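## Task

Get exactly one small part (block, cylinder or plug) into each pocket of the turntable's trays. Parts may be released into a chute in the turntable lid from a short height above the chute's rim. Pockets line up with chutes only briefly: pressing the green button starts a single counter-clockwise quarter turn (viewed from above), and a pocket passes beneath every chute 3.6 s after the press. A press only registers if the turntable is at rest (the lid edge strips light up white during a turn) and the button is held down briefly; it must rise again before another press. Only 7 quarter turns are available from the button. The turntable must be at rest when finished. Arm bases (metres) and facing (degrees CCW from +x): arm1 at x=+0.63 y=+0.11 z=+0.76 facing -133; arm2 at x=-0.13 y=+0.63 z=+0.77 facing -51; arm3 at x=-0.63 y=-0.09 z=+0.72 facing +47; arm4 at x=-0.01 y=-0.63 z=+0.78 facing +135. Finish with all grippers open and arms pulled away; anything that stays put only because a robot holds it is not counted.

## Robot and tools

Setup: four identical i2rt Big YAM arms named arm1, arm2, arm3, arm4 stand around a turntable. Each has six revolute joints, a two-finger gripper and a wrist camera (armN_cam_wrist). Two fixed room cameras, cam_corner and cam_top, also watch. The hand reaches roughly 1.0 m from the joint1 axis. Joints move at different speeds, so the hand can sweep a wide arc between postures.

Frame: one shared scene frame, origin on the floor, +z up. Base positions and facings are given in the task. The hand point is midway between the fingertips; its z axis runs along the fingers and the fingers close along its y axis. Camera calibration (K, distortion, T_world_to_cam) is given per camera; room cameras may be off by a couple of degrees and millimetres, and wrist camera poses depend on reported joints.

execute_actions: argument actions is a list with zero or one action. An action is an object keyed by arm name; under each arm goes joints, an object mapping joint names to absolute targets (not offsets). Names and ranges: joint1_rad -2.879 to 2.879 (base yaw, positive CCW from above, 0 points along the foot's facing), joint2_rad 0 to 3.141 (shoulder, 0 = upper arm back and roughly level, positive raises then brings it forward), joint3_rad 0 to 3.019 (elbow, 0 = folded, positive opens), joint4_rad -1.692 to 1.57 (hand pitch, positive lifts fingers), joint5_rad -1.57 to 1.57 (sideways hand swing, positive to the arm's right), joint6_rad -2.094 to 2.094 (hand roll, positive clockwise viewed from behind), all radians; gripper_m 0 to 0.093, fingertip gap in metres. Completion tolerances: ±0.045, ±0.14, ±0.09, ±0.055, ±0.03, ±0.035 rad and ±0.003 m. Each arm is listed separately with any subset of joints; all named motions start together. Omitted joints or arms may keep pushing toward earlier targets. Any unknown key or out-of-range value rejects the whole call and nothing moves. One action runs at most 15 s. Optional cameras: list of camera names or "all"; null/omitted gives all, [] gives none. An empty actions list just reports state and images.

wait: seconds from 0 to 10; commands nothing, the scene keeps running, and it returns state and images like an empty action.

zoom_image: camera name plus region [x0, y0, x1, y1] in pixels of that camera's latest full image (top-left is 0,0), at most 504 by 504.

finished_scene: scene = number of the scene being closed. Irreversible; it reports success. The goal must already hold on its own.

Results: joint_positions gives each joint's reading; joint torques are raw drive outputs with offsets, friction and noise, not clean contact forces. joint_status tells how each commanded motion ended: done, "off_target" (resting short and maybe still pushing), "contact_stop" or "time_out" (target dropped, holds where it stopped; a timed-out joint may keep a nearby target and keep pushing, listed in on_its_own), "not_followed" after a "joint command not followed" line with a cause, meaning a self/inter-arm collision check withheld the arm's joint targets (gripper still acts; the withheld targets may be retried later). on_its_own lists what the call did not command; "held at" is a joint's held target, not its position. A tiny change from the current position may not move a joint. To relieve pushing, command a joint to its reported position. The "pictures" line names the images in order. If a result reports a stop, later calls in the same reply are skipped.

Turntable operation: press the green button with a finger, hold briefly, then lift. Only press when the lid's edge strips are not glowing white. The pocket passes beneath each chute after the stated delay (3.6 s or 3.9 s), so have parts poised just above chute rims and release on time. Only 7 turns are available, and the turntable must be still at the end.

Hazards: the arms do not stop on contact and can press hard. A hard squeeze between two arms fails the task and ends the run; the collision check ignores fingers, gripper housings and wrist cameras and can be late. Holding loads heats motors: MOTOR HOT warns from 85 °C, and at 100 °C an OVER-TEMPERATURE FAULT drops that arm and joint_status shows "limit_stop_at_motor_heat" (resend the target). Loaded joints sag. Avoid drops outside chutes, slips, slams and knocking anything out of the work area, which fails the task. Loose objects may occasionally get nudged. Faster robot motion is better. At the end, open all grippers and move arms clear.

Each tool is called by a JSON object that holds its "name" and its "arguments", one argument or row to a line.

## Session

{"name": "execute_actions", "arguments": {
  "actions": []
}}

Scene clock: 0.00 s.
Joint torques (N m, as the arm reports them, + toward a larger angle): no reading
Motor temperatures (°C, as the motors report them): arm1=[21 22 22 19 23 19] | arm2=[19 19 20 21 22 20] | arm3=[20 18 19 23 21 20] | arm4=[22 21 20 21 22 21]
arm1.joint_positions: joint1_rad=+0.491 joint2_rad=+0.450 joint3_rad=+1.468 joint4_rad=-1.545 joint5_rad=+0.013 joint6_rad=-0.007 gripper_m=+0.095
arm1.joint_status: not commanded
arm1.hand: x=+0.5867 y=-0.0083 z=+1.3222 quat_wxyz=(-0.304, -0.690, -0.525, +0.396) (m; scene frame)
arm2.joint_positions: joint1_rad=-0.257 joint2_rad=+0.450 joint3_rad=+1.456 joint4_rad=-1.522 joint5_rad=+0.004 joint6_rad=+0.015 gripper_m=+0.095
arm2.joint_status: not commanded
arm2.hand: x=-0.0784 y=+0.5161 z=+1.3310 quat_wxyz=(-0.427, -0.471, -0.723, +0.271) (m; scene frame)
arm3.joint_positions: joint1_rad=+0.792 joint2_rad=+0.437 joint3_rad=+1.479 joint4_rad=-1.536 joint5_rad=+0.012 joint6_rad=+0.002 gripper_m=+0.094
arm3.joint_status: not commanded
arm3.hand: x=-0.6273 y=+0.0315 z=+1.2878 quat_wxyz=(-0.354, +0.617, -0.598, -0.370) (m; scene frame)
arm4.joint_positions: joint1_rad=-0.563 joint2_rad=+0.429 joint3_rad=+1.480 joint4_rad=-1.548 joint5_rad=-0.011 joint6_rad=-0.004 gripper_m=+0.094
arm4.joint_status: not commanded
arm4.hand: x=-0.0392 y=-0.5179 z=+1.3465 quat_wxyz=(-0.312, +0.677, -0.531, -0.402) (m; scene frame)
pictures: arm1_cam_wrist, arm2_cam_wrist, arm3_cam_wrist, arm4_cam_wrist, cam_corner, cam_top
Images, in order (width x height): arm1_cam_wrist 504x504, arm2_cam_wrist 504x504, arm3_cam_wrist 504x504, arm4_cam_wrist 504x504, cam_corner 504x504, cam_top 504x504.

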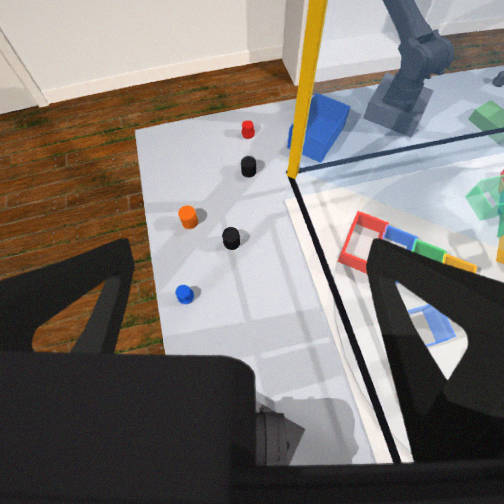

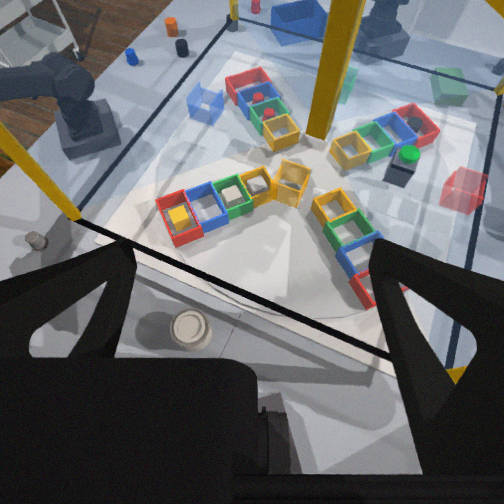

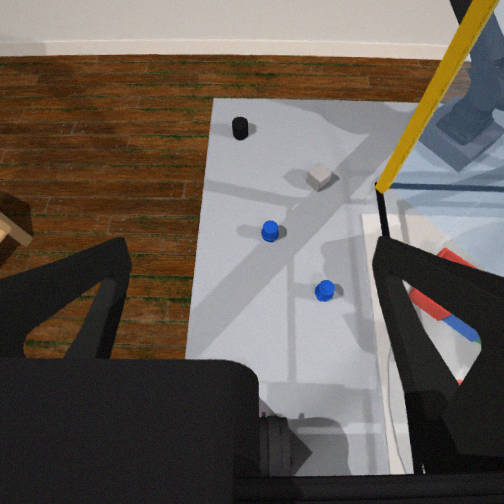

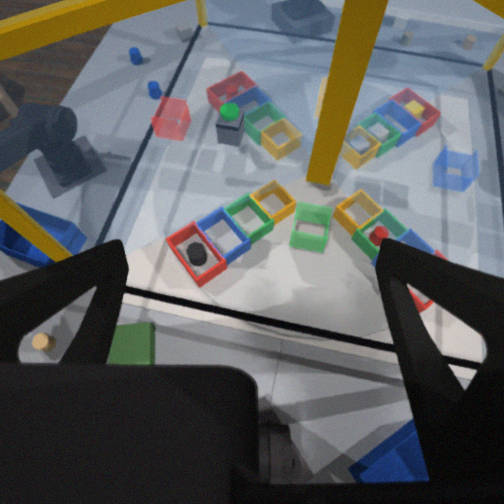

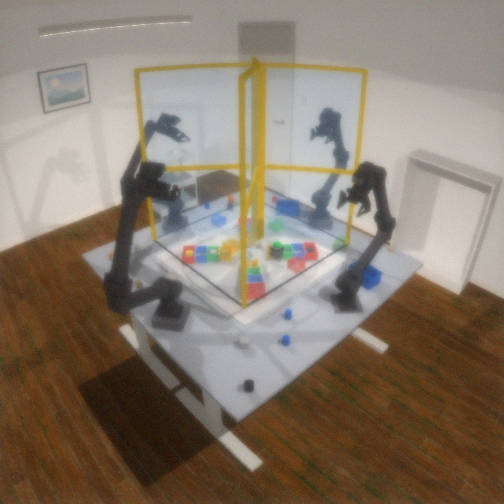

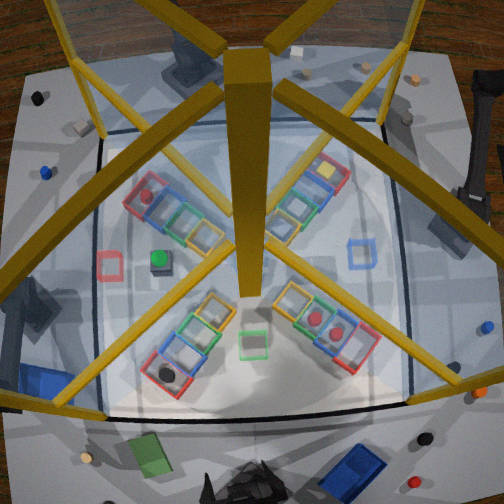

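{"name": "execute_actions", "arguments": {
  "actions": [
    {"arm1":{"joints":{"joint2_rad":1.4,"joint3_rad":1.0,"joint4_rad":-1.17}},"arm2":{"joints":{"joint2_rad":1.57,"joint3_rad":1.57,"joint4_rad":-1.57}},"arm3":{"joints":{"joint2_rad":1.0,"joint3_rad":0.8,"joint4_rad":-1.37}},"arm4":{"joints":{"joint2_rad":1.57,"joint3_rad":1.57,"joint4_rad":0}}}
  ],
  "cameras": ["cam_top"]
}}

Scene clock: 5.33 s.
Joint torques (N m, as the arm reports them, + toward a larger angle): arm1=[ 1.12 -9.54 11.42  0.4  -0.05  0.02] | arm2=[  0.06 -11.85  10.12  -0.14  -0.11  -0.08] | arm3=[-0.05 -6.86 10.35  0.56  0.    0.04] | arm4=[10.53 20.34 10.97  0.35 -3.65  0.07]
Motor temperatures (°C, as the motors report them): arm1=[21 22 22 19 23 19] | arm2=[19 20 21 21 22 20] | arm3=[20 18 20 23 21 20] | arm4=[22 21 20 21 25 21]
arm1.joint_positions: joint1_rad=+0.491 joint2_rad=+1.396 joint3_rad=+0.977 joint4_rad=-1.181 joint5_rad=+0.013 joint6_rad=-0.007 gripper_m=+0.095
arm1.joint_status: all done
arm1.hand: x=+0.5318 y=-0.2439 z=+0.8788 quat_wxyz=(+0.007, -0.791, -0.612, -0.012) (m; scene frame)
arm2.joint_positions: joint1_rad=-0.257 joint2_rad=+1.576 joint3_rad=+1.554 joint4_rad=-1.562 joint5_rad=+0.004 joint6_rad=+0.015 gripper_m=+0.095
arm2.joint_status: all done
arm2.hand: x=+0.0655 y=+0.2039 z=+1.0303 quat_wxyz=(+0.004, -0.545, -0.838, +0.000) (m; scene frame)
arm3.joint_positions: joint1_rad=+0.792 joint2_rad=+1.005 joint3_rad=+0.802 joint4_rad=-1.372 joint5_rad=+0.012 joint6_rad=+0.002 gripper_m=+0.094
arm3.joint_status: all done
arm3.hand: x=-0.6372 y=+0.1631 z=+0.8862 quat_wxyz=(+0.001, +0.722, -0.692, +0.003) (m; scene frame)
arm4.joint_positions: joint1_rad=-0.728 joint2_rad=+1.117 joint3_rad=+1.572 joint4_rad=+0.028 joint5_rad=+0.085 joint6_rad=-0.005 gripper_m=+0.094
arm4.joint_status: joint2_rad time_out (moved +0.688 of +1.141); the others done
arm4.on_its_own: joint2_rad reads +1.117 and still pushes toward +1.437 since a time_out
arm4.hand: x=-0.0288 y=-0.1471 z=+1.5619 quat_wxyz=(-0.601, +0.356, -0.381, -0.606) (m; scene frame)
pictures: cam_top
Images, in order (width x height): cam_top 504x504.

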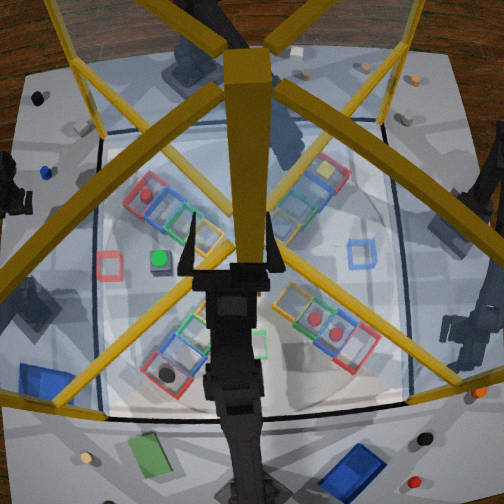

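{"name": "execute_actions", "arguments": {
  "actions": [
    {"arm1":{"joints":{"joint1_rad":0.555,"joint2_rad":1.558,"joint3_rad":0.99,"joint4_rad":-0.995}},"arm2":{"joints":{"joint2_rad":0.45,"joint3_rad":1.47}},"arm3":{"joints":{"joint1_rad":0.34,"joint2_rad":1.313,"joint3_rad":0.814,"joint4_rad":-1.07}},"arm4":{"joints":{"joint2_rad":0.45,"joint3_rad":1.2,"joint4_rad":-1.5,"joint5_rad":0}}}
  ],
  "cameras": []
}}

{"name": "execute_actions", "arguments": {
  "actions": [
    {"arm2":{"joints":{"joint1_rad":0.9}},"arm4":{"joints":{"joint1_rad":0.557}}}
  ]
}}

Scene clock: 10.87 s.
Joint torques (N m, as the arm reports them, + toward a larger angle): arm1=[  0.82 -14.05   9.65   0.47  -0.08   0.02] | arm2=[ 0.12  7.92  6.36  1.36 -0.11 -0.07] | arm3=[ -0.24 -11.23  10.4    1.05   0.01   0.05] | arm4=[-1.86  4.79 11.13  1.09 -0.1  -0.06]
Motor temperatures (°C, as the motors report them): arm1=[21 22 23 19 23 19] | arm2=[19 20 22 21 22 20] | arm3=[20 18 21 23 21 20] | arm4=[22 21 21 21 29 21]
arm1.joint_positions: joint1_rad=+0.558 joint2_rad=+1.575 joint3_rad=+0.977 joint4_rad=-1.008 joint5_rad=+0.013 joint6_rad=-0.007 gripper_m=+0.095
arm1.joint_status: all done
arm1.hand: x=+0.5502 y=-0.2830 z=+0.8137 quat_wxyz=(+0.009, -0.769, -0.638, -0.014) (m; scene frame)
arm2.joint_positions: joint1_rad=-0.257 joint2_rad=+0.443 joint3_rad=+1.464 joint4_rad=-1.563 joint5_rad=+0.004 joint6_rad=+0.015 gripper_m=+0.095
arm2.joint_status: all done
arm2.hand: x=-0.0824 y=+0.5249 z=+1.3265 quat_wxyz=(-0.418, -0.475, -0.728, +0.265) (m; scene frame)
arm3.joint_positions: joint1_rad=+0.343 joint2_rad=+1.317 joint3_rad=+0.802 joint4_rad=-1.086 joint5_rad=+0.011 joint6_rad=+0.002 gripper_m=+0.094
arm3.joint_status: all done
arm3.hand: x=-0.5023 y=+0.2048 z=+0.8013 quat_wxyz=(+0.014, +0.550, -0.835, +0.011) (m; scene frame)
arm4.joint_positions: joint1_rad=-0.555 joint2_rad=+0.444 joint3_rad=+1.181 joint4_rad=-1.490 joint5_rad=+0.000 joint6_rad=+0.008 gripper_m=+0.094
arm4.joint_status: all done
arm4.hand: x=-0.0524 y=-0.4603 z=+1.2251 quat_wxyz=(-0.242, +0.720, -0.571, -0.312) (m; scene frame)
pictures: none
No camera images: the call's "cameras" was empty. Leave "cameras" out to get every camera's image.

Scene clock: 12.43 s.
Joint torques (N m, as the arm reports them, + toward a larger angle): arm1=[  1.09 -13.64   9.61   0.45  -0.07   0.01] | arm2=[ 0.87  7.81  6.41  1.34 -0.11 -0.07] | arm3=[ -0.21 -11.08  10.33   1.08   0.01   0.05] | arm4=[-0.69  5.2  11.18  1.06 -0.13 -0.07]
Motor temperatures (°C, as the motors report them): arm1=[21 22 23 19 23 19] | arm2=[19 20 22 21 22 20] | arm3=[20 18 21 23 21 20] | arm4=[22 21 21 21 29 21]
arm1.joint_positions: joint1_rad=+0.558 joint2_rad=+1.575 joint3_rad=+0.977 joint4_rad=-1.008 joint5_rad=+0.013 joint6_rad=-0.007 gripper_m=+0.095
arm1.joint_status: not commanded
arm1.hand: x=+0.5502 y=-0.2830 z=+0.8137 quat_wxyz=(+0.009, -0.769, -0.638, -0.014) (m; scene frame)
arm2.joint_positions: joint1_rad=+0.890 joint2_rad=+0.443 joint3_rad=+1.464 joint4_rad=-1.563 joint5_rad=+0.004 joint6_rad=+0.015 gripper_m=+0.095
arm2.joint_status: all done
arm2.hand: x=-0.0122 y=+0.6332 z=+1.3260 quat_wxyz=(-0.493, -0.002, -0.870, -0.001) (m; scene frame)
arm3.joint_positions: joint1_rad=+0.343 joint2_rad=+1.317 joint3_rad=+0.802 joint4_rad=-1.086 joint5_rad=+0.011 joint6_rad=+0.002 gripper_m=+0.094
arm3.joint_status: not commanded
arm3.hand: x=-0.5023 y=+0.2048 z=+0.8013 quat_wxyz=(+0.014, +0.550, -0.835, +0.011) (m; scene frame)
arm4.joint_positions: joint1_rad=+0.553 joint2_rad=+0.444 joint3_rad=+1.181 joint4_rad=-1.490 joint5_rad=+0.000 joint6_rad=+0.006 gripper_m=+0.094
arm4.joint_status: all done
arm4.hand: x=-0.1792 y=-0.5883 z=+1.2261 quat_wxyz=(-0.040, +0.911, -0.107, -0.395) (m; scene frame)
pictures: arm1_cam_wrist, arm2_cam_wrist, arm3_cam_wrist, arm4_cam_wrist, cam_corner, cam_top
camera_calibration (this result's frames):
arm1_cam_wrist: T_world_to_cam=[[-0.98659, 0.163135, -0.0051761, 0.590469], [0.125696, 0.779636, 0.613489, -0.346332], [0.104117, 0.604611, -0.789687, 0.880829], [0, 0, 0, 1]] pos_world=[0.534375, -0.358873, 0.911106]
arm2_cam_wrist: T_world_to_cam=[[0.000742833, -0.999998, 0.00208682, 0.624478], [-0.919397, -0.00150377, -0.393328, 0.509591], [0.39333, -0.00162644, -0.919396, 1.3497], [0, 0, 0, 1]] pos_world=[-0.0628257, 0.627438, 1.44004]
arm3_cam_wrist: T_world_to_cam=[[0.916252, -0.400159, 0.0188262, 0.529139], [-0.326261, -0.718126, 0.614694, -0.501541], [-0.232456, -0.569357, -0.788541, 0.75566], [0, 0, 0, 1]] pos_world=[-0.4728, 0.28181, 0.894201]
arm4_cam_wrist: T_world_to_cam=[[0.225979, 0.974023, -0.0146124, 0.634019], [0.951304, -0.223887, -0.211885, 0.310651], [-0.209653, 0.0339807, -0.977185, 1.30705], [0, 0, 0, 1]] pos_world=[-0.164773, -0.592413, 1.35231]
Images, in order (width x height): arm1_cam_wrist 504x504, arm2_cam_wrist 504x504, arm3_cam_wrist 504x504, arm4_cam_wrist 504x504, cam_corner 504x504, cam_top 504x504.

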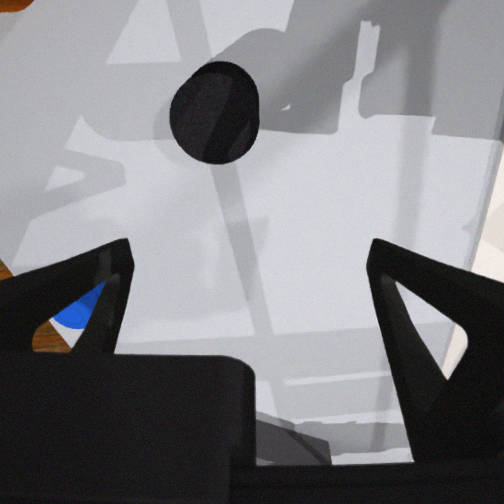

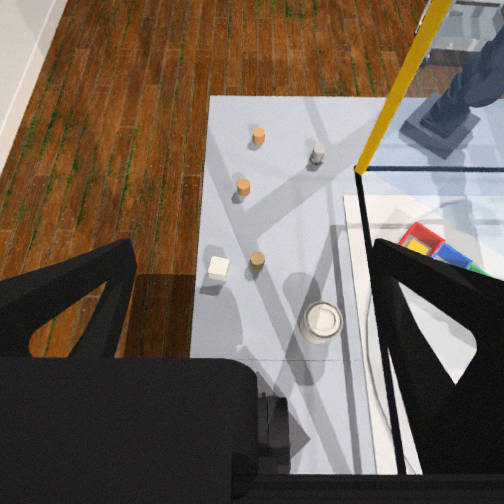

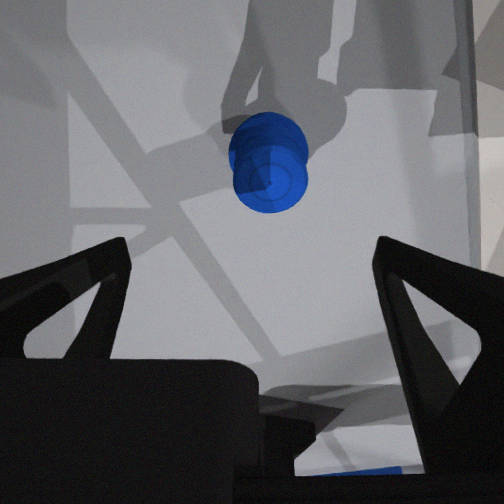

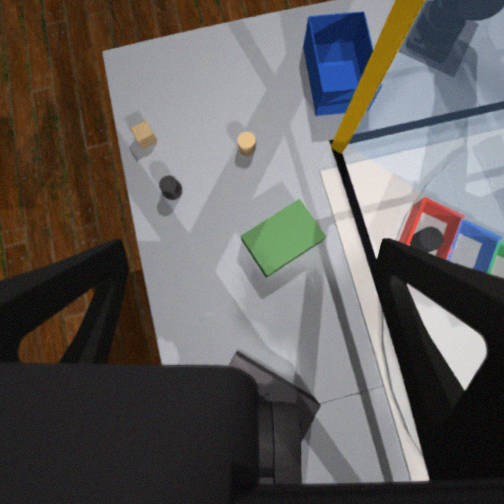

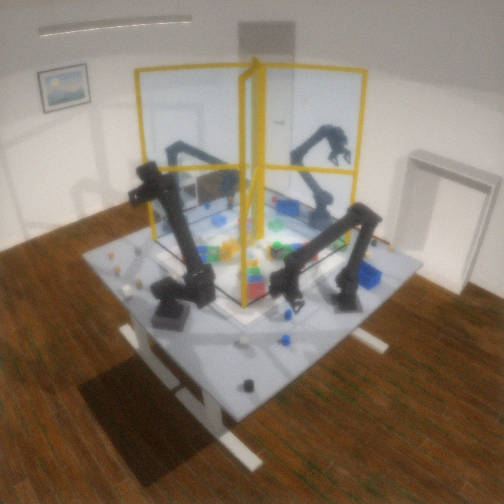

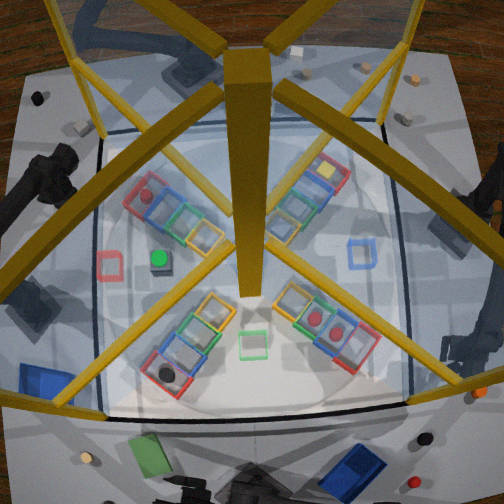

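{"name": "execute_actions", "arguments": {
  "actions": [
    {"arm1":{"joints":{"joint1_rad":0.585,"joint2_rad":1.755,"joint3_rad":1.0,"joint4_rad":-0.785}},"arm2":{"joints":{"joint1_rad":0.82,"joint2_rad":1.467,"joint3_rad":0.8,"joint4_rad":-0.88}},"arm3":{"joints":{"joint1_rad":0.335,"joint2_rad":1.467,"joint3_rad":0.78,"joint4_rad":-0.86}},"arm4":{"joints":{"joint1_rad":0.605,"joint2_rad":1.858,"joint3_rad":1.275,"joint4_rad":-0.97}}}
  ],
  "cameras": ["arm1_cam_wrist","arm2_cam_wrist","arm3_cam_wrist","arm4_cam_wrist"]
}}

Scene clock: 16.47 s.
Joint torques (N m, as the arm reports them, + toward a larger angle): arm1=[  1.8  -15.71   9.42   0.48  -0.07   0.03] | arm2=[-0.64 -7.05  8.24  0.63 -0.11 -0.07] | arm3=[ -0.46 -12.32   8.11   1.21   0.01   0.05] | arm4=[ -0.75 -12.45  10.32   0.47  -0.11  -0.07]
Motor temperatures (°C, as the motors report them): arm1=[21 22 23 19 23 19] | arm2=[19 20 22 21 22 20] | arm3=[20 19 21 23 21 20] | arm4=[22 21 22 21 27 21]
arm1.joint_positions: joint1_rad=+0.581 joint2_rad=+1.774 joint3_rad=+0.977 joint4_rad=-0.798 joint5_rad=+0.013 joint6_rad=-0.007 gripper_m=+0.095
arm1.joint_status: all done
arm1.hand: x=+0.5560 y=-0.3121 z=+0.7343 quat_wxyz=(+0.006, -0.762, -0.647, -0.009) (m; scene frame)
arm2.joint_positions: joint1_rad=+0.830 joint2_rad=+1.462 joint3_rad=+0.786 joint4_rad=-0.891 joint5_rad=+0.004 joint6_rad=+0.015 gripper_m=+0.095
arm2.joint_status: all done
arm2.hand: x=+0.2165 y=+0.6112 z=+0.8029 quat_wxyz=(-0.003, -0.033, -0.999, +0.005) (m; scene frame)
arm3.joint_positions: joint1_rad=+0.343 joint2_rad=+1.466 joint3_rad=+0.782 joint4_rad=-0.878 joint5_rad=+0.011 joint6_rad=+0.002 gripper_m=+0.094
arm3.joint_status: all done
arm3.hand: x=-0.4908 y=+0.2327 z=+0.7479 quat_wxyz=(-0.002, +0.550, -0.835, +0.000) (m; scene frame)
arm4.joint_positions: joint1_rad=+0.600 joint2_rad=+1.843 joint3_rad=+1.257 joint4_rad=-0.977 joint5_rad=+0.000 joint6_rad=+0.006 gripper_m=+0.094
arm4.joint_status: all done
arm4.hand: x=-0.5137 y=-0.5400 z=+0.8024 quat_wxyz=(+0.003, +0.996, -0.091, -0.004) (m; scene frame)
pictures: arm1_cam_wrist, arm2_cam_wrist, arm3_cam_wrist, arm4_cam_wrist
camera_calibration (this result's frames):
arm1_cam_wrist: T_world_to_cam=[[-0.990103, 0.140257, -0.0048099, 0.595043], [0.108793, 0.788743, 0.605019, -0.257208], [0.0886518, 0.598509, -0.796196, 0.846559], [0, 0, 0, 1]] pos_world=[0.542087, -0.38726, 0.832505]
arm2_cam_wrist: T_world_to_cam=[[-0.0586994, -0.998225, 0.0100515, 0.608784], [-0.811464, 0.0535769, 0.581942, -0.325944], [-0.581447, 0.0260032, -0.813168, 0.887667], [0, 0, 0, 1]] pos_world=[0.287375, 0.602084, 0.905384]
arm3_cam_wrist: T_world_to_cam=[[0.915834, -0.401131, 0.0184849, 0.531108], [-0.335741, -0.739664, 0.583245, -0.421026], [-0.220285, -0.540362, -0.812086, 0.74895], [0, 0, 0, 1]] pos_world=[-0.46278, 0.306329, 0.843956]
arm4_cam_wrist: T_world_to_cam=[[0.183741, 0.982932, -0.0091811, 0.635114], [0.814005, -0.146914, 0.561971, -0.0999875], [0.551031, -0.11073, -0.827106, 1.01347], [0, 0, 0, 1]] pos_world=[-0.593757, -0.526741, 0.900266]
Images, in order (width x height): arm1_cam_wrist 504x504, arm2_cam_wrist 504x504, arm3_cam_wrist 504x504, arm4_cam_wrist 504x504.

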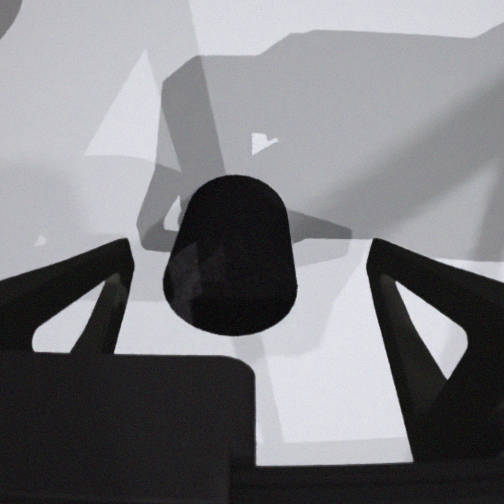

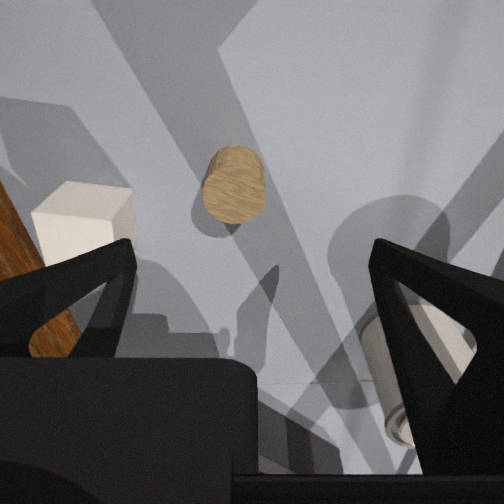

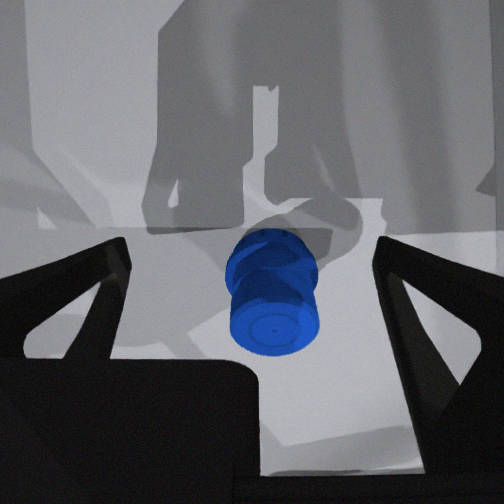

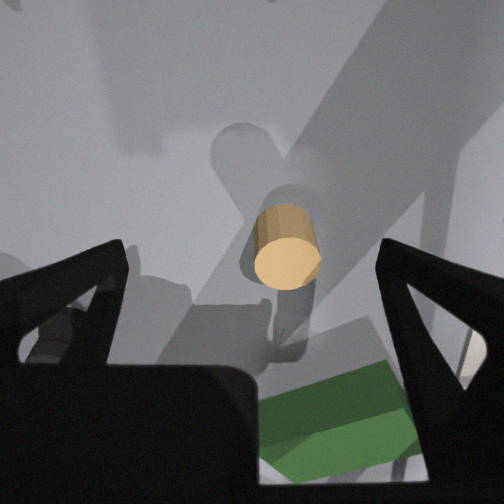

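{"name": "execute_actions", "arguments": {
  "actions": [
    {"arm1":{"joints":{"gripper_m":0.0}},"arm2":{"joints":{"joint1_rad":0.84,"joint2_rad":1.6,"joint3_rad":0.725,"joint4_rad":-0.68,"gripper_m":0.06}},"arm3":{"joints":{"joint1_rad":0.32,"joint2_rad":1.44,"joint3_rad":0.715,"joint4_rad":-0.83}},"arm4":{"joints":{"joint1_rad":0.567,"joint2_rad":1.905,"joint3_rad":1.14,"joint4_rad":-0.795}}}
  ],
  "cameras": ["arm2_cam_wrist","arm3_cam_wrist","arm4_cam_wrist"]
}}

Scene clock: 19.30 s.
Joint torques (N m, as the arm reports them, + toward a larger angle): arm1=[  1.43 -16.07   9.49   0.45  -0.01   0.01] | arm2=[ 0.76 -9.17  6.42  0.59 -0.1  -0.08] | arm3=[ -0.91 -12.49   7.64   1.18  -0.03   0.05] | arm4=[ -1.18 -12.     8.07   0.47  -0.12  -0.07]
Motor temperatures (°C, as the motors report them): arm1=[21 23 24 19 23 19] | arm2=[19 20 22 21 22 20] | arm3=[20 19 21 23 21 20] | arm4=[22 21 22 21 27 21]
arm1.joint_positions: joint1_rad=+0.582 joint2_rad=+1.774 joint3_rad=+0.977 joint4_rad=-0.795 joint5_rad=+0.012 joint6_rad=-0.007 gripper_m=+0.037
arm1.joint_status: gripper_m off_target (ended at +0.037, target +0.000)
arm1.hand: x=+0.5562 y=-0.3128 z=+0.7343 quat_wxyz=(+0.004, -0.762, -0.647, -0.009) (m; scene frame)
arm2.joint_positions: joint1_rad=+0.830 joint2_rad=+1.609 joint3_rad=+0.718 joint4_rad=-0.691 joint5_rad=+0.004 joint6_rad=+0.015 gripper_m=+0.060
arm2.joint_status: all done
arm2.hand: x=+0.2113 y=+0.6111 z=+0.7369 quat_wxyz=(+0.004, -0.033, -0.999, +0.005) (m; scene frame)
arm3.joint_positions: joint1_rad=+0.331 joint2_rad=+1.446 joint3_rad=+0.718 joint4_rad=-0.847 joint5_rad=+0.013 joint6_rad=+0.002 gripper_m=+0.094
arm3.joint_status: all done
arm3.hand: x=-0.4960 y=+0.2110 z=+0.7354 quat_wxyz=(+0.003, +0.545, -0.838, +0.005) (m; scene frame)
arm4.joint_positions: joint1_rad=+0.567 joint2_rad=+1.890 joint3_rad=+1.136 joint4_rad=-0.805 joint5_rad=+0.000 joint6_rad=+0.006 gripper_m=+0.094
arm4.joint_status: all done
arm4.hand: x=-0.4880 y=-0.5284 z=+0.7436 quat_wxyz=(+0.003, +0.994, -0.108, -0.005) (m; scene frame)
pictures: arm2_cam_wrist, arm3_cam_wrist, arm4_cam_wrist
camera_calibration (this result's frames):
arm2_cam_wrist: T_world_to_cam=[[-0.058641, -0.998228, 0.0101528, 0.608931], [-0.803176, 0.0532176, 0.59336, -0.301714], [-0.592849, 0.0266408, -0.804873, 0.826862], [0, 0, 0, 1]] pos_world=[0.283584, 0.60188, 0.838362]
arm3_cam_wrist: T_world_to_cam=[[0.911318, -0.411227, 0.0198189, 0.526222], [-0.341467, -0.728076, 0.594395, -0.444979], [-0.230001, -0.54845, -0.803929, 0.7168], [0, 0, 0, 1]] pos_world=[-0.466636, 0.285547, 0.830321]
arm4_cam_wrist: T_world_to_cam=[[0.216622, 0.976213, -0.00916503, 0.630955], [0.810359, -0.174568, 0.559326, -0.100593], [0.544421, -0.128589, -0.828897, 0.940623], [0, 0, 0, 1]] pos_world=[-0.567257, -0.512552, 0.841727]
Images, in order (width x height): arm2_cam_wrist 504x504, arm3_cam_wrist 504x504, arm4_cam_wrist 504x504.

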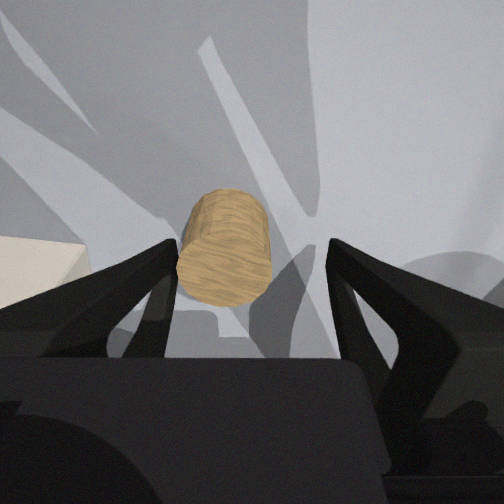

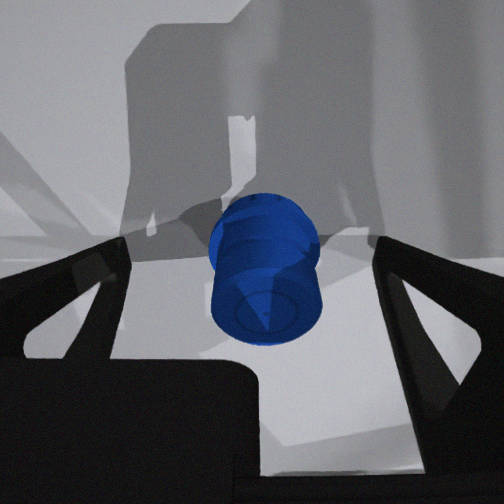

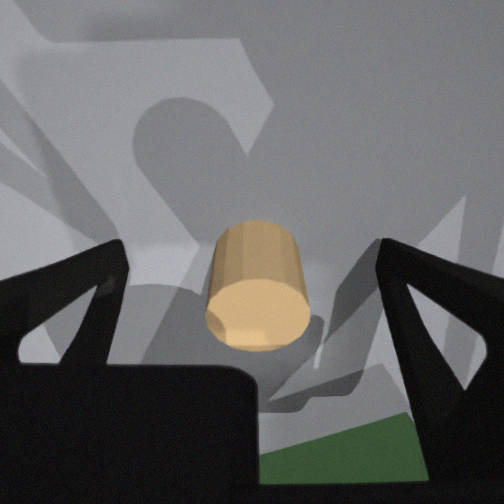

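{"name": "execute_actions", "arguments": {
  "actions": [
    {"arm2":{"joints":{"gripper_m":0.0}},"arm3":{"joints":{"gripper_m":0.0}},"arm4":{"joints":{"gripper_m":0.0}}}
  ],
  "cameras": []
}}

{"name": "execute_actions", "arguments": {
  "actions": [
    {"arm1":{"joints":{"joint2_rad":1,"joint3_rad":1,"joint4_rad":-1.2}},"arm2":{"joints":{"joint2_rad":1,"joint3_rad":1,"joint4_rad":-1.2}},"arm3":{"joints":{"joint2_rad":1,"joint3_rad":1,"joint4_rad":-1.2}},"arm4":{"joints":{"joint2_rad":1,"joint3_rad":1,"joint4_rad":-1.2}}}
  ],
  "cameras": []
}}

{"name": "execute_actions", "arguments": {
  "actions": [
    {"arm1":{"joints":{"joint1_rad":-0.51,"joint4_rad":-1.57}},"arm2":{"joints":{"joint1_rad":-0.416}},"arm3":{"joints":{"joint1_rad":-0.55}},"arm4":{"joints":{"joint1_rad":-0.81}}}
  ]
}}

Scene clock: 21.23 s.
Joint torques (N m, as the arm reports them, + toward a larger angle): arm1=[  1.71 -16.02   9.41   0.43  -0.02   0.  ] | arm2=[ 0.73 -8.95  6.4   0.59 -0.11 -0.07] | arm3=[ -0.98 -12.31   7.66   1.14  -0.02   0.05] | arm4=[ -0.94 -12.4    7.99   0.58  -0.11  -0.06]
Motor temperatures (°C, as the motors report them): arm1=[21 23 24 19 23 19] | arm2=[19 20 22 21 22 20] | arm3=[20 19 21 23 21 20] | arm4=[22 21 22 21 26 21]
arm1.joint_positions: joint1_rad=+0.582 joint2_rad=+1.774 joint3_rad=+0.977 joint4_rad=-0.795 joint5_rad=+0.012 joint6_rad=-0.007 gripper_m=+0.037
arm1.joint_status: not commanded
arm1.hand: x=+0.5562 y=-0.3128 z=+0.7343 quat_wxyz=(+0.004, -0.762, -0.647, -0.009) (m; scene frame)
arm2.joint_positions: joint1_rad=+0.830 joint2_rad=+1.609 joint3_rad=+0.718 joint4_rad=-0.691 joint5_rad=+0.004 joint6_rad=+0.015 gripper_m=+0.032
arm2.joint_status: gripper_m off_target (ended at +0.032, target +0.000)
arm2.hand: x=+0.2113 y=+0.6111 z=+0.7369 quat_wxyz=(+0.004, -0.033, -0.999, +0.005) (m; scene frame)
arm3.joint_positions: joint1_rad=+0.331 joint2_rad=+1.446 joint3_rad=+0.718 joint4_rad=-0.847 joint5_rad=+0.013 joint6_rad=+0.002 gripper_m=+0.031
arm3.joint_status: gripper_m off_target (ended at +0.031, target +0.000)
arm3.hand: x=-0.4960 y=+0.2110 z=+0.7354 quat_wxyz=(+0.003, +0.545, -0.838, +0.005) (m; scene frame)
arm4.joint_positions: joint1_rad=+0.567 joint2_rad=+1.890 joint3_rad=+1.136 joint4_rad=-0.805 joint5_rad=+0.000 joint6_rad=+0.006 gripper_m=+0.031
arm4.joint_status: gripper_m off_target (ended at +0.031, target +0.000)
arm4.hand: x=-0.4880 y=-0.5285 z=+0.7436 quat_wxyz=(+0.003, +0.994, -0.108, -0.005) (m; scene frame)
pictures: none
No camera images: the call's "cameras" was empty. Leave "cameras" out to get every camera's image.

Scene clock: 22.63 s.
Joint torques (N m, as the arm reports them, + toward a larger angle): arm1=[ 1.45 -4.47 12.86  0.41 -0.01  0.02] | arm2=[ 0.77 -3.13 10.58  0.51 -0.11 -0.08] | arm3=[-0.81 -6.67 12.68  0.56 -0.02  0.05] | arm4=[-0.92 -3.52 12.48  0.56 -0.1  -0.06]
Motor temperatures (°C, as the motors report them): arm1=[21 23 24 19 23 19] | arm2=[19 20 22 21 22 20] | arm3=[20 19 21 23 21 20] | arm4=[22 22 22 21 26 21]
arm1.joint_positions: joint1_rad=+0.582 joint2_rad=+0.997 joint3_rad=+0.977 joint4_rad=-1.193 joint5_rad=+0.012 joint6_rad=-0.007 gripper_m=+0.037
arm1.joint_status: all done
arm1.hand: x=+0.5661 y=-0.2275 z=+1.0128 quat_wxyz=(-0.117, -0.751, -0.635, +0.136) (m; scene frame)
arm2.joint_positions: joint1_rad=+0.830 joint2_rad=+0.993 joint3_rad=+0.984 joint4_rad=-1.191 joint5_rad=+0.004 joint6_rad=+0.015 gripper_m=+0.032
arm2.joint_status: all done
arm2.hand: x=+0.2118 y=+0.6128 z=+1.0260 quat_wxyz=(-0.186, -0.032, -0.982, +0.008) (m; scene frame)
arm3.joint_positions: joint1_rad=+0.331 joint2_rad=+0.991 joint3_rad=+0.988 joint4_rad=-1.183 joint5_rad=+0.013 joint6_rad=+0.002 gripper_m=+0.031
arm3.joint_status: all done
arm3.hand: x=-0.4858 y=+0.2292 z=+0.9765 quat_wxyz=(-0.159, +0.534, -0.824, -0.102) (m; scene frame)
arm4.joint_positions: joint1_rad=+0.567 joint2_rad=+1.000 joint3_rad=+0.987 joint4_rad=-1.191 joint5_rad=+0.000 joint6_rad=+0.006 gripper_m=+0.031
arm4.joint_status: all done
arm4.hand: x=-0.3491 y=-0.5560 z=+1.0340 quat_wxyz=(-0.015, +0.978, -0.107, -0.181) (m; scene frame)
pictures: none
No camera images: the call's "cameras" was empty. Leave "cameras" out to get every camera's image.

Scene clock: 24.30 s.
Joint torques (N m, as the arm reports them, + toward a larger angle): arm1=[ 0.72 -3.64 12.26 -0.24 -0.06  0.02] | arm2=[-0.37 -2.85 10.7   0.48 -0.13 -0.07] | arm3=[-0.62 -6.81 12.62  0.47 -0.01  0.05] | arm4=[-1.4  -3.82 12.55  0.47 -0.09 -0.08]
Motor temperatures (°C, as the motors report them): arm1=[21 23 24 19 23 19] | arm2=[19 20 22 21 22 20] | arm3=[20 19 22 23 21 20] | arm4=[22 21 22 21 26 21]
arm1.joint_positions: joint1_rad=-0.509 joint2_rad=+0.997 joint3_rad=+0.977 joint4_rad=-1.559 joint5_rad=+0.013 joint6_rad=-0.007 gripper_m=+0.037
arm1.joint_status: all done
arm1.hand: x=+0.3846 y=+0.0337 z=+0.9930 quat_wxyz=(+0.003, -0.987, -0.158, -0.011) (m; scene frame)
arm2.joint_positions: joint1_rad=-0.409 joint2_rad=+0.996 joint3_rad=+0.984 joint4_rad=-1.191 joint5_rad=+0.004 joint6_rad=+0.015 gripper_m=+0.032
arm2.joint_status: all done
arm2.hand: x=-0.0369 y=+0.3013 z=+1.0262 quat_wxyz=(-0.148, -0.597, -0.780, +0.112) (m; scene frame)
arm3.joint_positions: joint1_rad=-0.544 joint2_rad=+0.991 joint3_rad=+0.988 joint4_rad=-1.183 joint5_rad=+0.012 joint6_rad=+0.002 gripper_m=+0.031
arm3.joint_status: all done
arm3.hand: x=-0.2948 y=+0.0072 z=+0.9751 quat_wxyz=(-0.186, +0.135, -0.973, -0.021) (m; scene frame)
arm4.joint_positions: joint1_rad=-0.810 joint2_rad=+1.000 joint3_rad=+0.987 joint4_rad=-1.191 joint5_rad=+0.000 joint6_rad=+0.006 gripper_m=+0.031
arm4.joint_status: all done
arm4.hand: x=-0.0063 y=-0.2839 z=+1.0320 quat_wxyz=(-0.127, +0.688, -0.703, -0.126) (m; scene frame)
pictures: arm1_cam_wrist, arm2_cam_wrist, arm3_cam_wrist, arm4_cam_wrist, cam_corner, cam_top
camera_calibration (this result's frames):
arm1_cam_wrist: T_world_to_cam=[[-0.332868, 0.942972, 0.00144045, 0.0921148], [0.750639, 0.264049, 0.605657, -0.89761], [0.570737, 0.202685, -0.795725, 0.688265], [0, 0, 0, 1]] pos_world=[0.311625, 0.0106505, 1.09118]
arm2_cam_wrist: T_world_to_cam=[[-0.963464, -0.267836, 0.000736353, 0.0384194], [-0.259141, 0.932875, 0.25018, -0.549038], [-0.067694, 0.240848, -0.968199, 1.04323], [0, 0, 0, 1]] pos_world=[-0.0346422, 0.271214, 1.14738]
arm3_cam_wrist: T_world_to_cam=[[0.258646, -0.965735, 0.0214199, 0.0643562], [-0.93718, -0.245502, 0.247834, -0.508301], [-0.234083, -0.0841756, -0.968566, 0.999974], [0, 0, 0, 1]] pos_world=[-0.258939, 0.0215354, 1.09314]
arm4_cam_wrist: T_world_to_cam=[[0.999723, -0.0229636, -0.00507461, 0.00760748], [-0.02106, -0.970195, 0.241409, -0.512565], [-0.010467, -0.241235, -0.97041, 1.05941], [0, 0, 0, 1]] pos_world=[-0.00731117, -0.241547, 1.15184]
Images, in order (width x height): arm1_cam_wrist 504x504, arm2_cam_wrist 504x504, arm3_cam_wrist 504x504, arm4_cam_wrist 504x504, cam_corner 504x504, cam_top 504x504.

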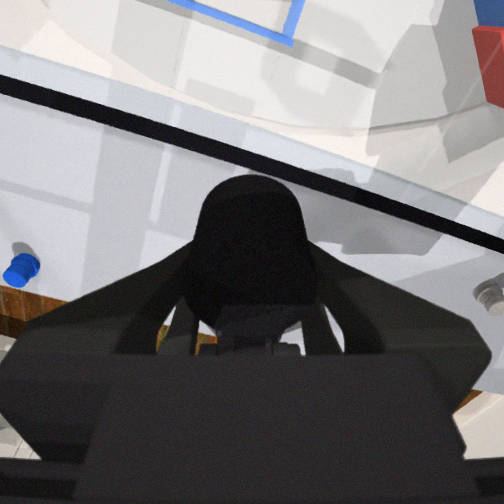

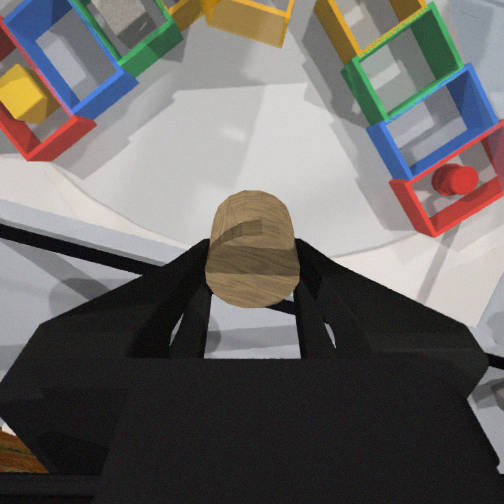

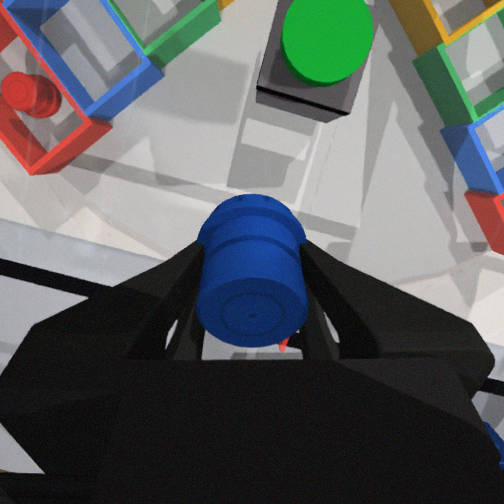

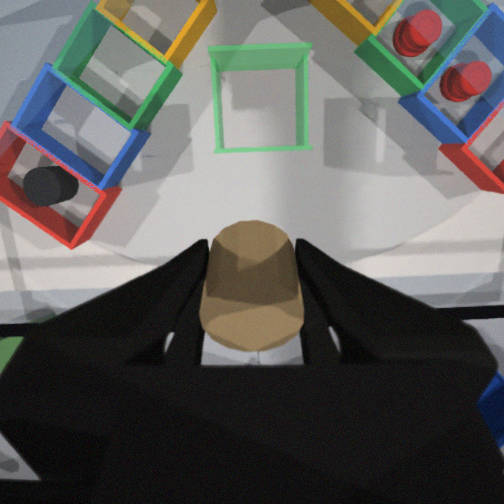

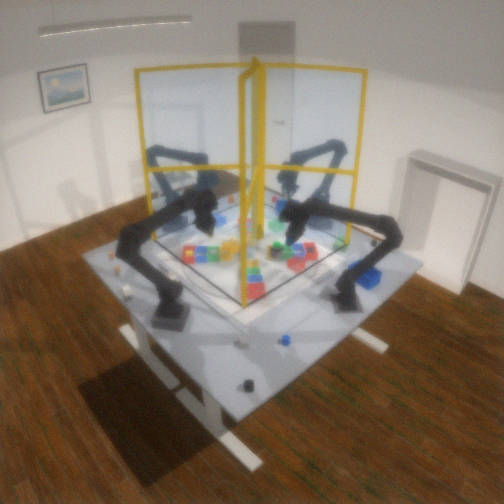

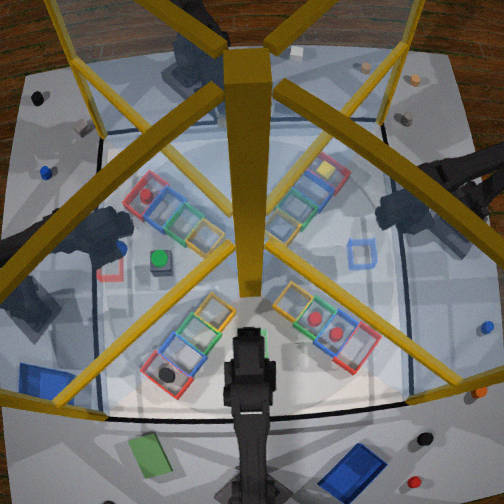

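{"name": "execute_actions", "arguments": {
  "actions": [
    {"arm1":{"joints":{"joint1_rad":-0.525,"joint2_rad":1.318,"joint3_rad":1.11,"joint4_rad":-1.34}},"arm2":{"joints":{"joint1_rad":-0.43,"joint2_rad":1.7,"joint3_rad":1.5,"joint4_rad":-1.36}},"arm3":{"joints":{"joint1_rad":-0.585,"joint2_rad":1.439,"joint3_rad":1.37,"joint4_rad":-1.49}},"arm4":{"joints":{"joint2_rad":1.477,"joint3_rad":1.215,"joint4_rad":-1.29}}}
  ]
}}

Scene clock: 28.07 s.
Joint torques (N m, as the arm reports them, + toward a larger angle): arm1=[  0.48 -11.48  13.06   0.39  -0.02   0.03] | arm2=[ -0.78 -13.91  12.34  -0.2   -0.12  -0.07] | arm3=[ -0.77 -14.75  14.96  -0.2    0.     0.05] | arm4=[ -1.04 -10.23  12.28  -0.16  -0.1   -0.08]
Motor temperatures (°C, as the motors report them): arm1=[21 23 25 19 23 19] | arm2=[19 20 23 21 22 20] | arm3=[20 19 23 23 21 20] | arm4=[22 21 23 21 25 21]
arm1.joint_positions: joint1_rad=-0.518 joint2_rad=+1.339 joint3_rad=+1.075 joint4_rad=-1.350 joint5_rad=+0.013 joint6_rad=-0.007 gripper_m=+0.037
arm1.joint_status: all done
arm1.hand: x=+0.2836 y=+0.0038 z=+0.9292 quat_wxyz=(+0.005, -0.988, -0.154, -0.028) (m; scene frame)
arm2.joint_positions: joint1_rad=-0.416 joint2_rad=+1.713 joint3_rad=+1.450 joint4_rad=-1.351 joint5_rad=+0.004 joint6_rad=+0.015 gripper_m=+0.032
arm2.joint_status: all done
arm2.hand: x=+0.0035 y=+0.1483 z=+0.9267 quat_wxyz=(+0.016, -0.610, -0.792, -0.010) (m; scene frame)
arm3.joint_positions: joint1_rad=-0.576 joint2_rad=+1.438 joint3_rad=+1.324 joint4_rad=-1.474 joint5_rad=+0.012 joint6_rad=+0.002 gripper_m=+0.031
arm3.joint_status: all done
arm3.hand: x=-0.2256 y=+0.0133 z=+0.9439 quat_wxyz=(+0.013, +0.123, -0.992, +0.008) (m; scene frame)
arm4.joint_positions: joint1_rad=-0.810 joint2_rad=+1.480 joint3_rad=+1.189 joint4_rad=-1.282 joint5_rad=+0.000 joint6_rad=+0.006 gripper_m=+0.031
arm4.joint_status: all done
arm4.hand: x=-0.0051 y=-0.2083 z=+0.9385 quat_wxyz=(+0.003, +0.699, -0.715, +0.003) (m; scene frame)
pictures: arm1_cam_wrist, arm2_cam_wrist, arm3_cam_wrist, arm4_cam_wrist, cam_corner, cam_top
camera_calibration (this result's frames):
arm1_cam_wrist: T_world_to_cam=[[-0.325297, 0.945612, 0.000565992, 0.0854536], [0.732647, 0.251657, 0.632374, -0.794983], [0.597838, 0.206124, -0.774663, 0.673866], [0, 0, 0, 1]] pos_world=[0.207377, -0.0196428, 1.0247]
arm2_cam_wrist: T_world_to_cam=[[-0.964927, -0.262491, 0.00388829, 0.0327481], [-0.204457, 0.760719, 0.616039, -0.684636], [-0.164662, 0.593637, -0.787706, 0.767258], [0, 0, 0, 1]] pos_world=[0.0179592, 0.0739389, 1.02601]
arm3_cam_wrist: T_world_to_cam=[[0.237499, -0.971005, 0.0272502, 0.0428473], [-0.77475, -0.172425, 0.608303, -0.738847], [-0.585967, -0.165584, -0.793237, 0.742666], [0, 0, 0, 1]] pos_world=[-0.14742, 0.0371821, 1.03739]
arm4_cam_wrist: T_world_to_cam=[[0.999701, -0.0243447, -0.00230402, 0.00475363], [-0.0185978, -0.818108, 0.574764, -0.697825], [-0.0158774, -0.57455, -0.818316, 0.774811], [0, 0, 0, 1]] pos_world=[-0.00542827, -0.125612, 1.03514]
Images, in order (width x height): arm1_cam_wrist 504x504, arm2_cam_wrist 504x504, arm3_cam_wrist 504x504, arm4_cam_wrist 504x504, cam_corner 504x504, cam_top 504x504.

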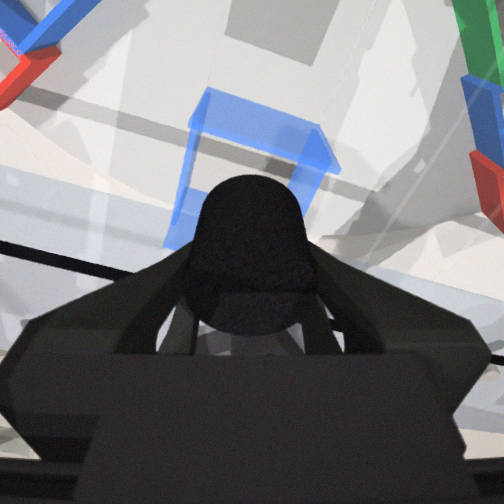

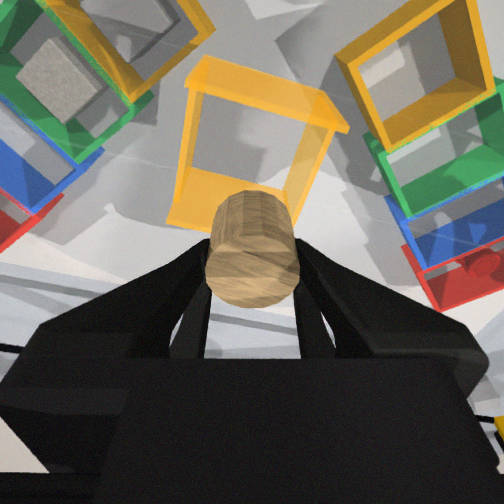

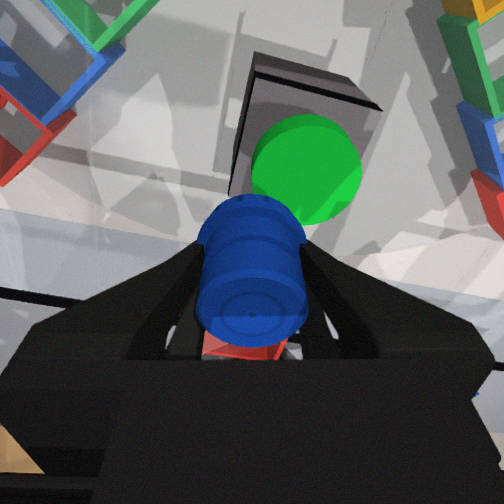

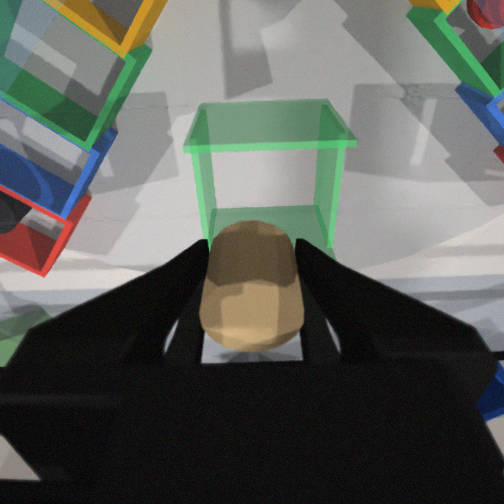

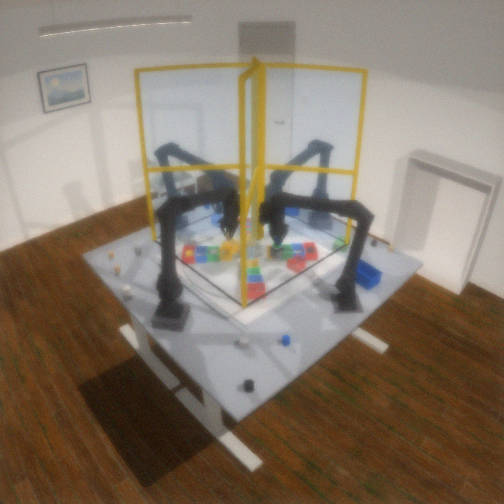

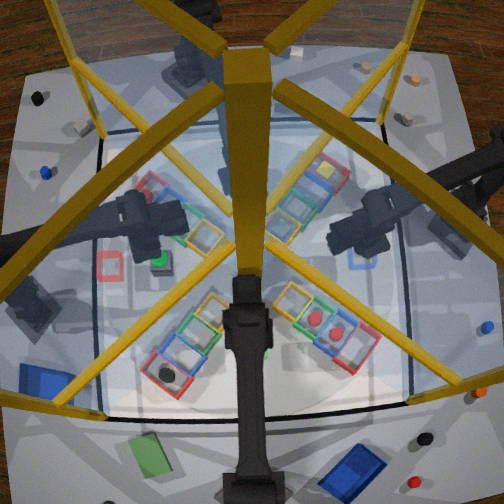

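{"name": "execute_actions", "arguments": {
  "actions": [
    {"arm3":{"joints":{"joint1_rad":-0.64}},"arm4":{"joints":{"joint1_rad":-0.83}}}
  ],
  "cameras": []
}}

{"name": "execute_actions", "arguments": {
  "actions": [
    {"arm3":{"joints":{"joint2_rad":1.505,"joint3_rad":1.265,"joint4_rad":-1.33}}}
  ],
  "cameras": ["cam_top","arm3_cam_wrist"]
}}

Scene clock: 30.33 s.
Joint torques (N m, as the arm reports them, + toward a larger angle): arm1=[  0.51 -11.83  12.99   0.36  -0.03   0.02] | arm2=[ -0.83 -13.98  12.41  -0.22  -0.13  -0.07] | arm3=[ -0.2  -14.97  14.9   -0.21  -0.01   0.05] | arm4=[ -1.56 -10.32  12.35  -0.28  -0.12  -0.04]
Motor temperatures (°C, as the motors report them): arm1=[21 23 25 19 23 19] | arm2=[19 20 24 21 22 20] | arm3=[20 19 23 23 21 20] | arm4=[22 21 23 21 25 21]
arm1.joint_positions: joint1_rad=-0.518 joint2_rad=+1.339 joint3_rad=+1.075 joint4_rad=-1.350 joint5_rad=+0.013 joint6_rad=-0.007 gripper_m=+0.037
arm1.joint_status: not commanded
arm1.hand: x=+0.2836 y=+0.0038 z=+0.9292 quat_wxyz=(+0.005, -0.988, -0.154, -0.028) (m; scene frame)
arm2.joint_positions: joint1_rad=-0.416 joint2_rad=+1.713 joint3_rad=+1.450 joint4_rad=-1.351 joint5_rad=+0.004 joint6_rad=+0.015 gripper_m=+0.032
arm2.joint_status: not commanded
arm2.hand: x=+0.0035 y=+0.1483 z=+0.9267 quat_wxyz=(+0.016, -0.610, -0.792, -0.010) (m; scene frame)
arm3.joint_positions: joint1_rad=-0.638 joint2_rad=+1.438 joint3_rad=+1.324 joint4_rad=-1.474 joint5_rad=+0.012 joint6_rad=+0.002 gripper_m=+0.031
arm3.joint_status: all done
arm3.hand: x=-0.2202 y=-0.0119 z=+0.9439 quat_wxyz=(+0.013, +0.092, -0.996, +0.007) (m; scene frame)
arm4.joint_positions: joint1_rad=-0.825 joint2_rad=+1.480 joint3_rad=+1.189 joint4_rad=-1.282 joint5_rad=+0.000 joint6_rad=+0.006 gripper_m=+0.031
arm4.joint_status: all done
arm4.hand: x=+0.0012 y=-0.2084 z=+0.9385 quat_wxyz=(+0.003, +0.694, -0.720, +0.003) (m; scene frame)
pictures: none
No camera images: the call's "cameras" was empty. Leave "cameras" out to get every camera's image.

Scene clock: 31.13 s.
Joint torques (N m, as the arm reports them, + toward a larger angle): arm1=[  0.49 -11.75  12.94   0.32  -0.05   0.03] | arm2=[ -0.79 -13.94  12.43  -0.21  -0.13  -0.07] | arm3=[ -0.13 -11.13   7.69   2.33   0.2    0.05] | arm4=[ -1.68 -10.27  12.35  -0.14  -0.12  -0.04]
Motor temperatures (°C, as the motors report them): arm1=[21 23 25 19 23 19] | arm2=[19 20 24 21 22 20] | arm3=[20 19 23 23 21 20] | arm4=[22 21 23 21 25 21]
arm1.joint_positions: joint1_rad=-0.518 joint2_rad=+1.339 joint3_rad=+1.075 joint4_rad=-1.350 joint5_rad=+0.013 joint6_rad=-0.007 gripper_m=+0.037
arm1.joint_status: not commanded
arm1.hand: x=+0.2836 y=+0.0038 z=+0.9292 quat_wxyz=(+0.005, -0.988, -0.154, -0.028) (m; scene frame)
arm2.joint_positions: joint1_rad=-0.416 joint2_rad=+1.713 joint3_rad=+1.450 joint4_rad=-1.351 joint5_rad=+0.004 joint6_rad=+0.015 gripper_m=+0.032
arm2.joint_status: not commanded
arm2.hand: x=+0.0035 y=+0.1483 z=+0.9267 quat_wxyz=(+0.016, -0.610, -0.792, -0.010) (m; scene frame)
arm3.joint_positions: joint1_rad=-0.638 joint2_rad=+1.456 joint3_rad=+1.297 joint4_rad=-1.375 joint5_rad=+0.007 joint6_rad=+0.002 gripper_m=+0.031
arm3.joint_status: all done
arm3.hand: x=-0.2029 y=-0.0077 z=+0.9269 quat_wxyz=(-0.014, +0.092, -0.996, +0.002) (m; scene frame)
arm4.joint_positions: joint1_rad=-0.825 joint2_rad=+1.480 joint3_rad=+1.189 joint4_rad=-1.282 joint5_rad=+0.000 joint6_rad=+0.006 gripper_m=+0.031
arm4.joint_status: not commanded
arm4.hand: x=+0.0012 y=-0.2084 z=+0.9385 quat_wxyz=(+0.003, +0.694, -0.720, +0.003) (m; scene frame)
pictures: arm3_cam_wrist, cam_top
camera_calibration (this result's frames):
arm3_cam_wrist: T_world_to_cam=[[0.175383, -0.984254, 0.0220345, 0.00966305], [-0.815098, -0.132616, 0.56394, -0.681273], [-0.552138, -0.116866, -0.825522, 0.776146], [0, 0, 0, 1]] pos_world=[-0.128459, 0.00986783, 1.02471]
Images, in order (width x height): arm3_cam_wrist 504x504, cam_top 504x504.

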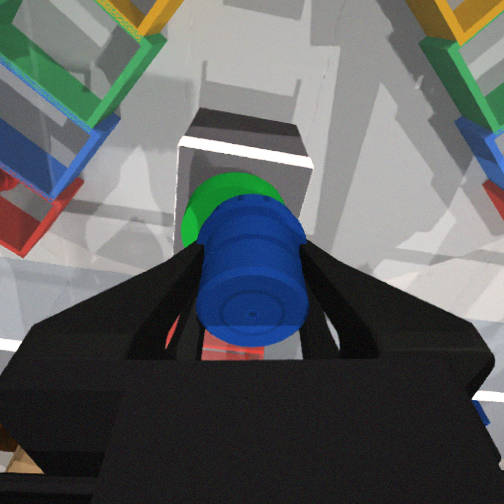

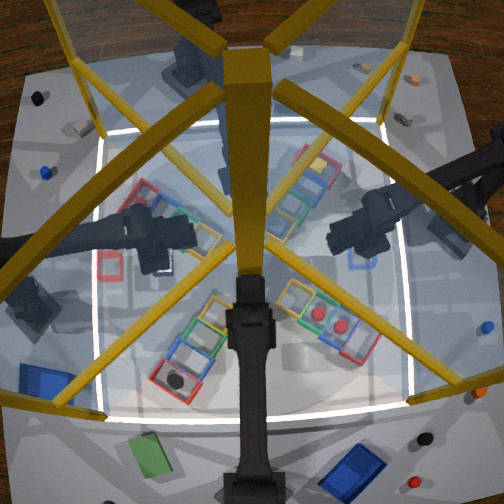

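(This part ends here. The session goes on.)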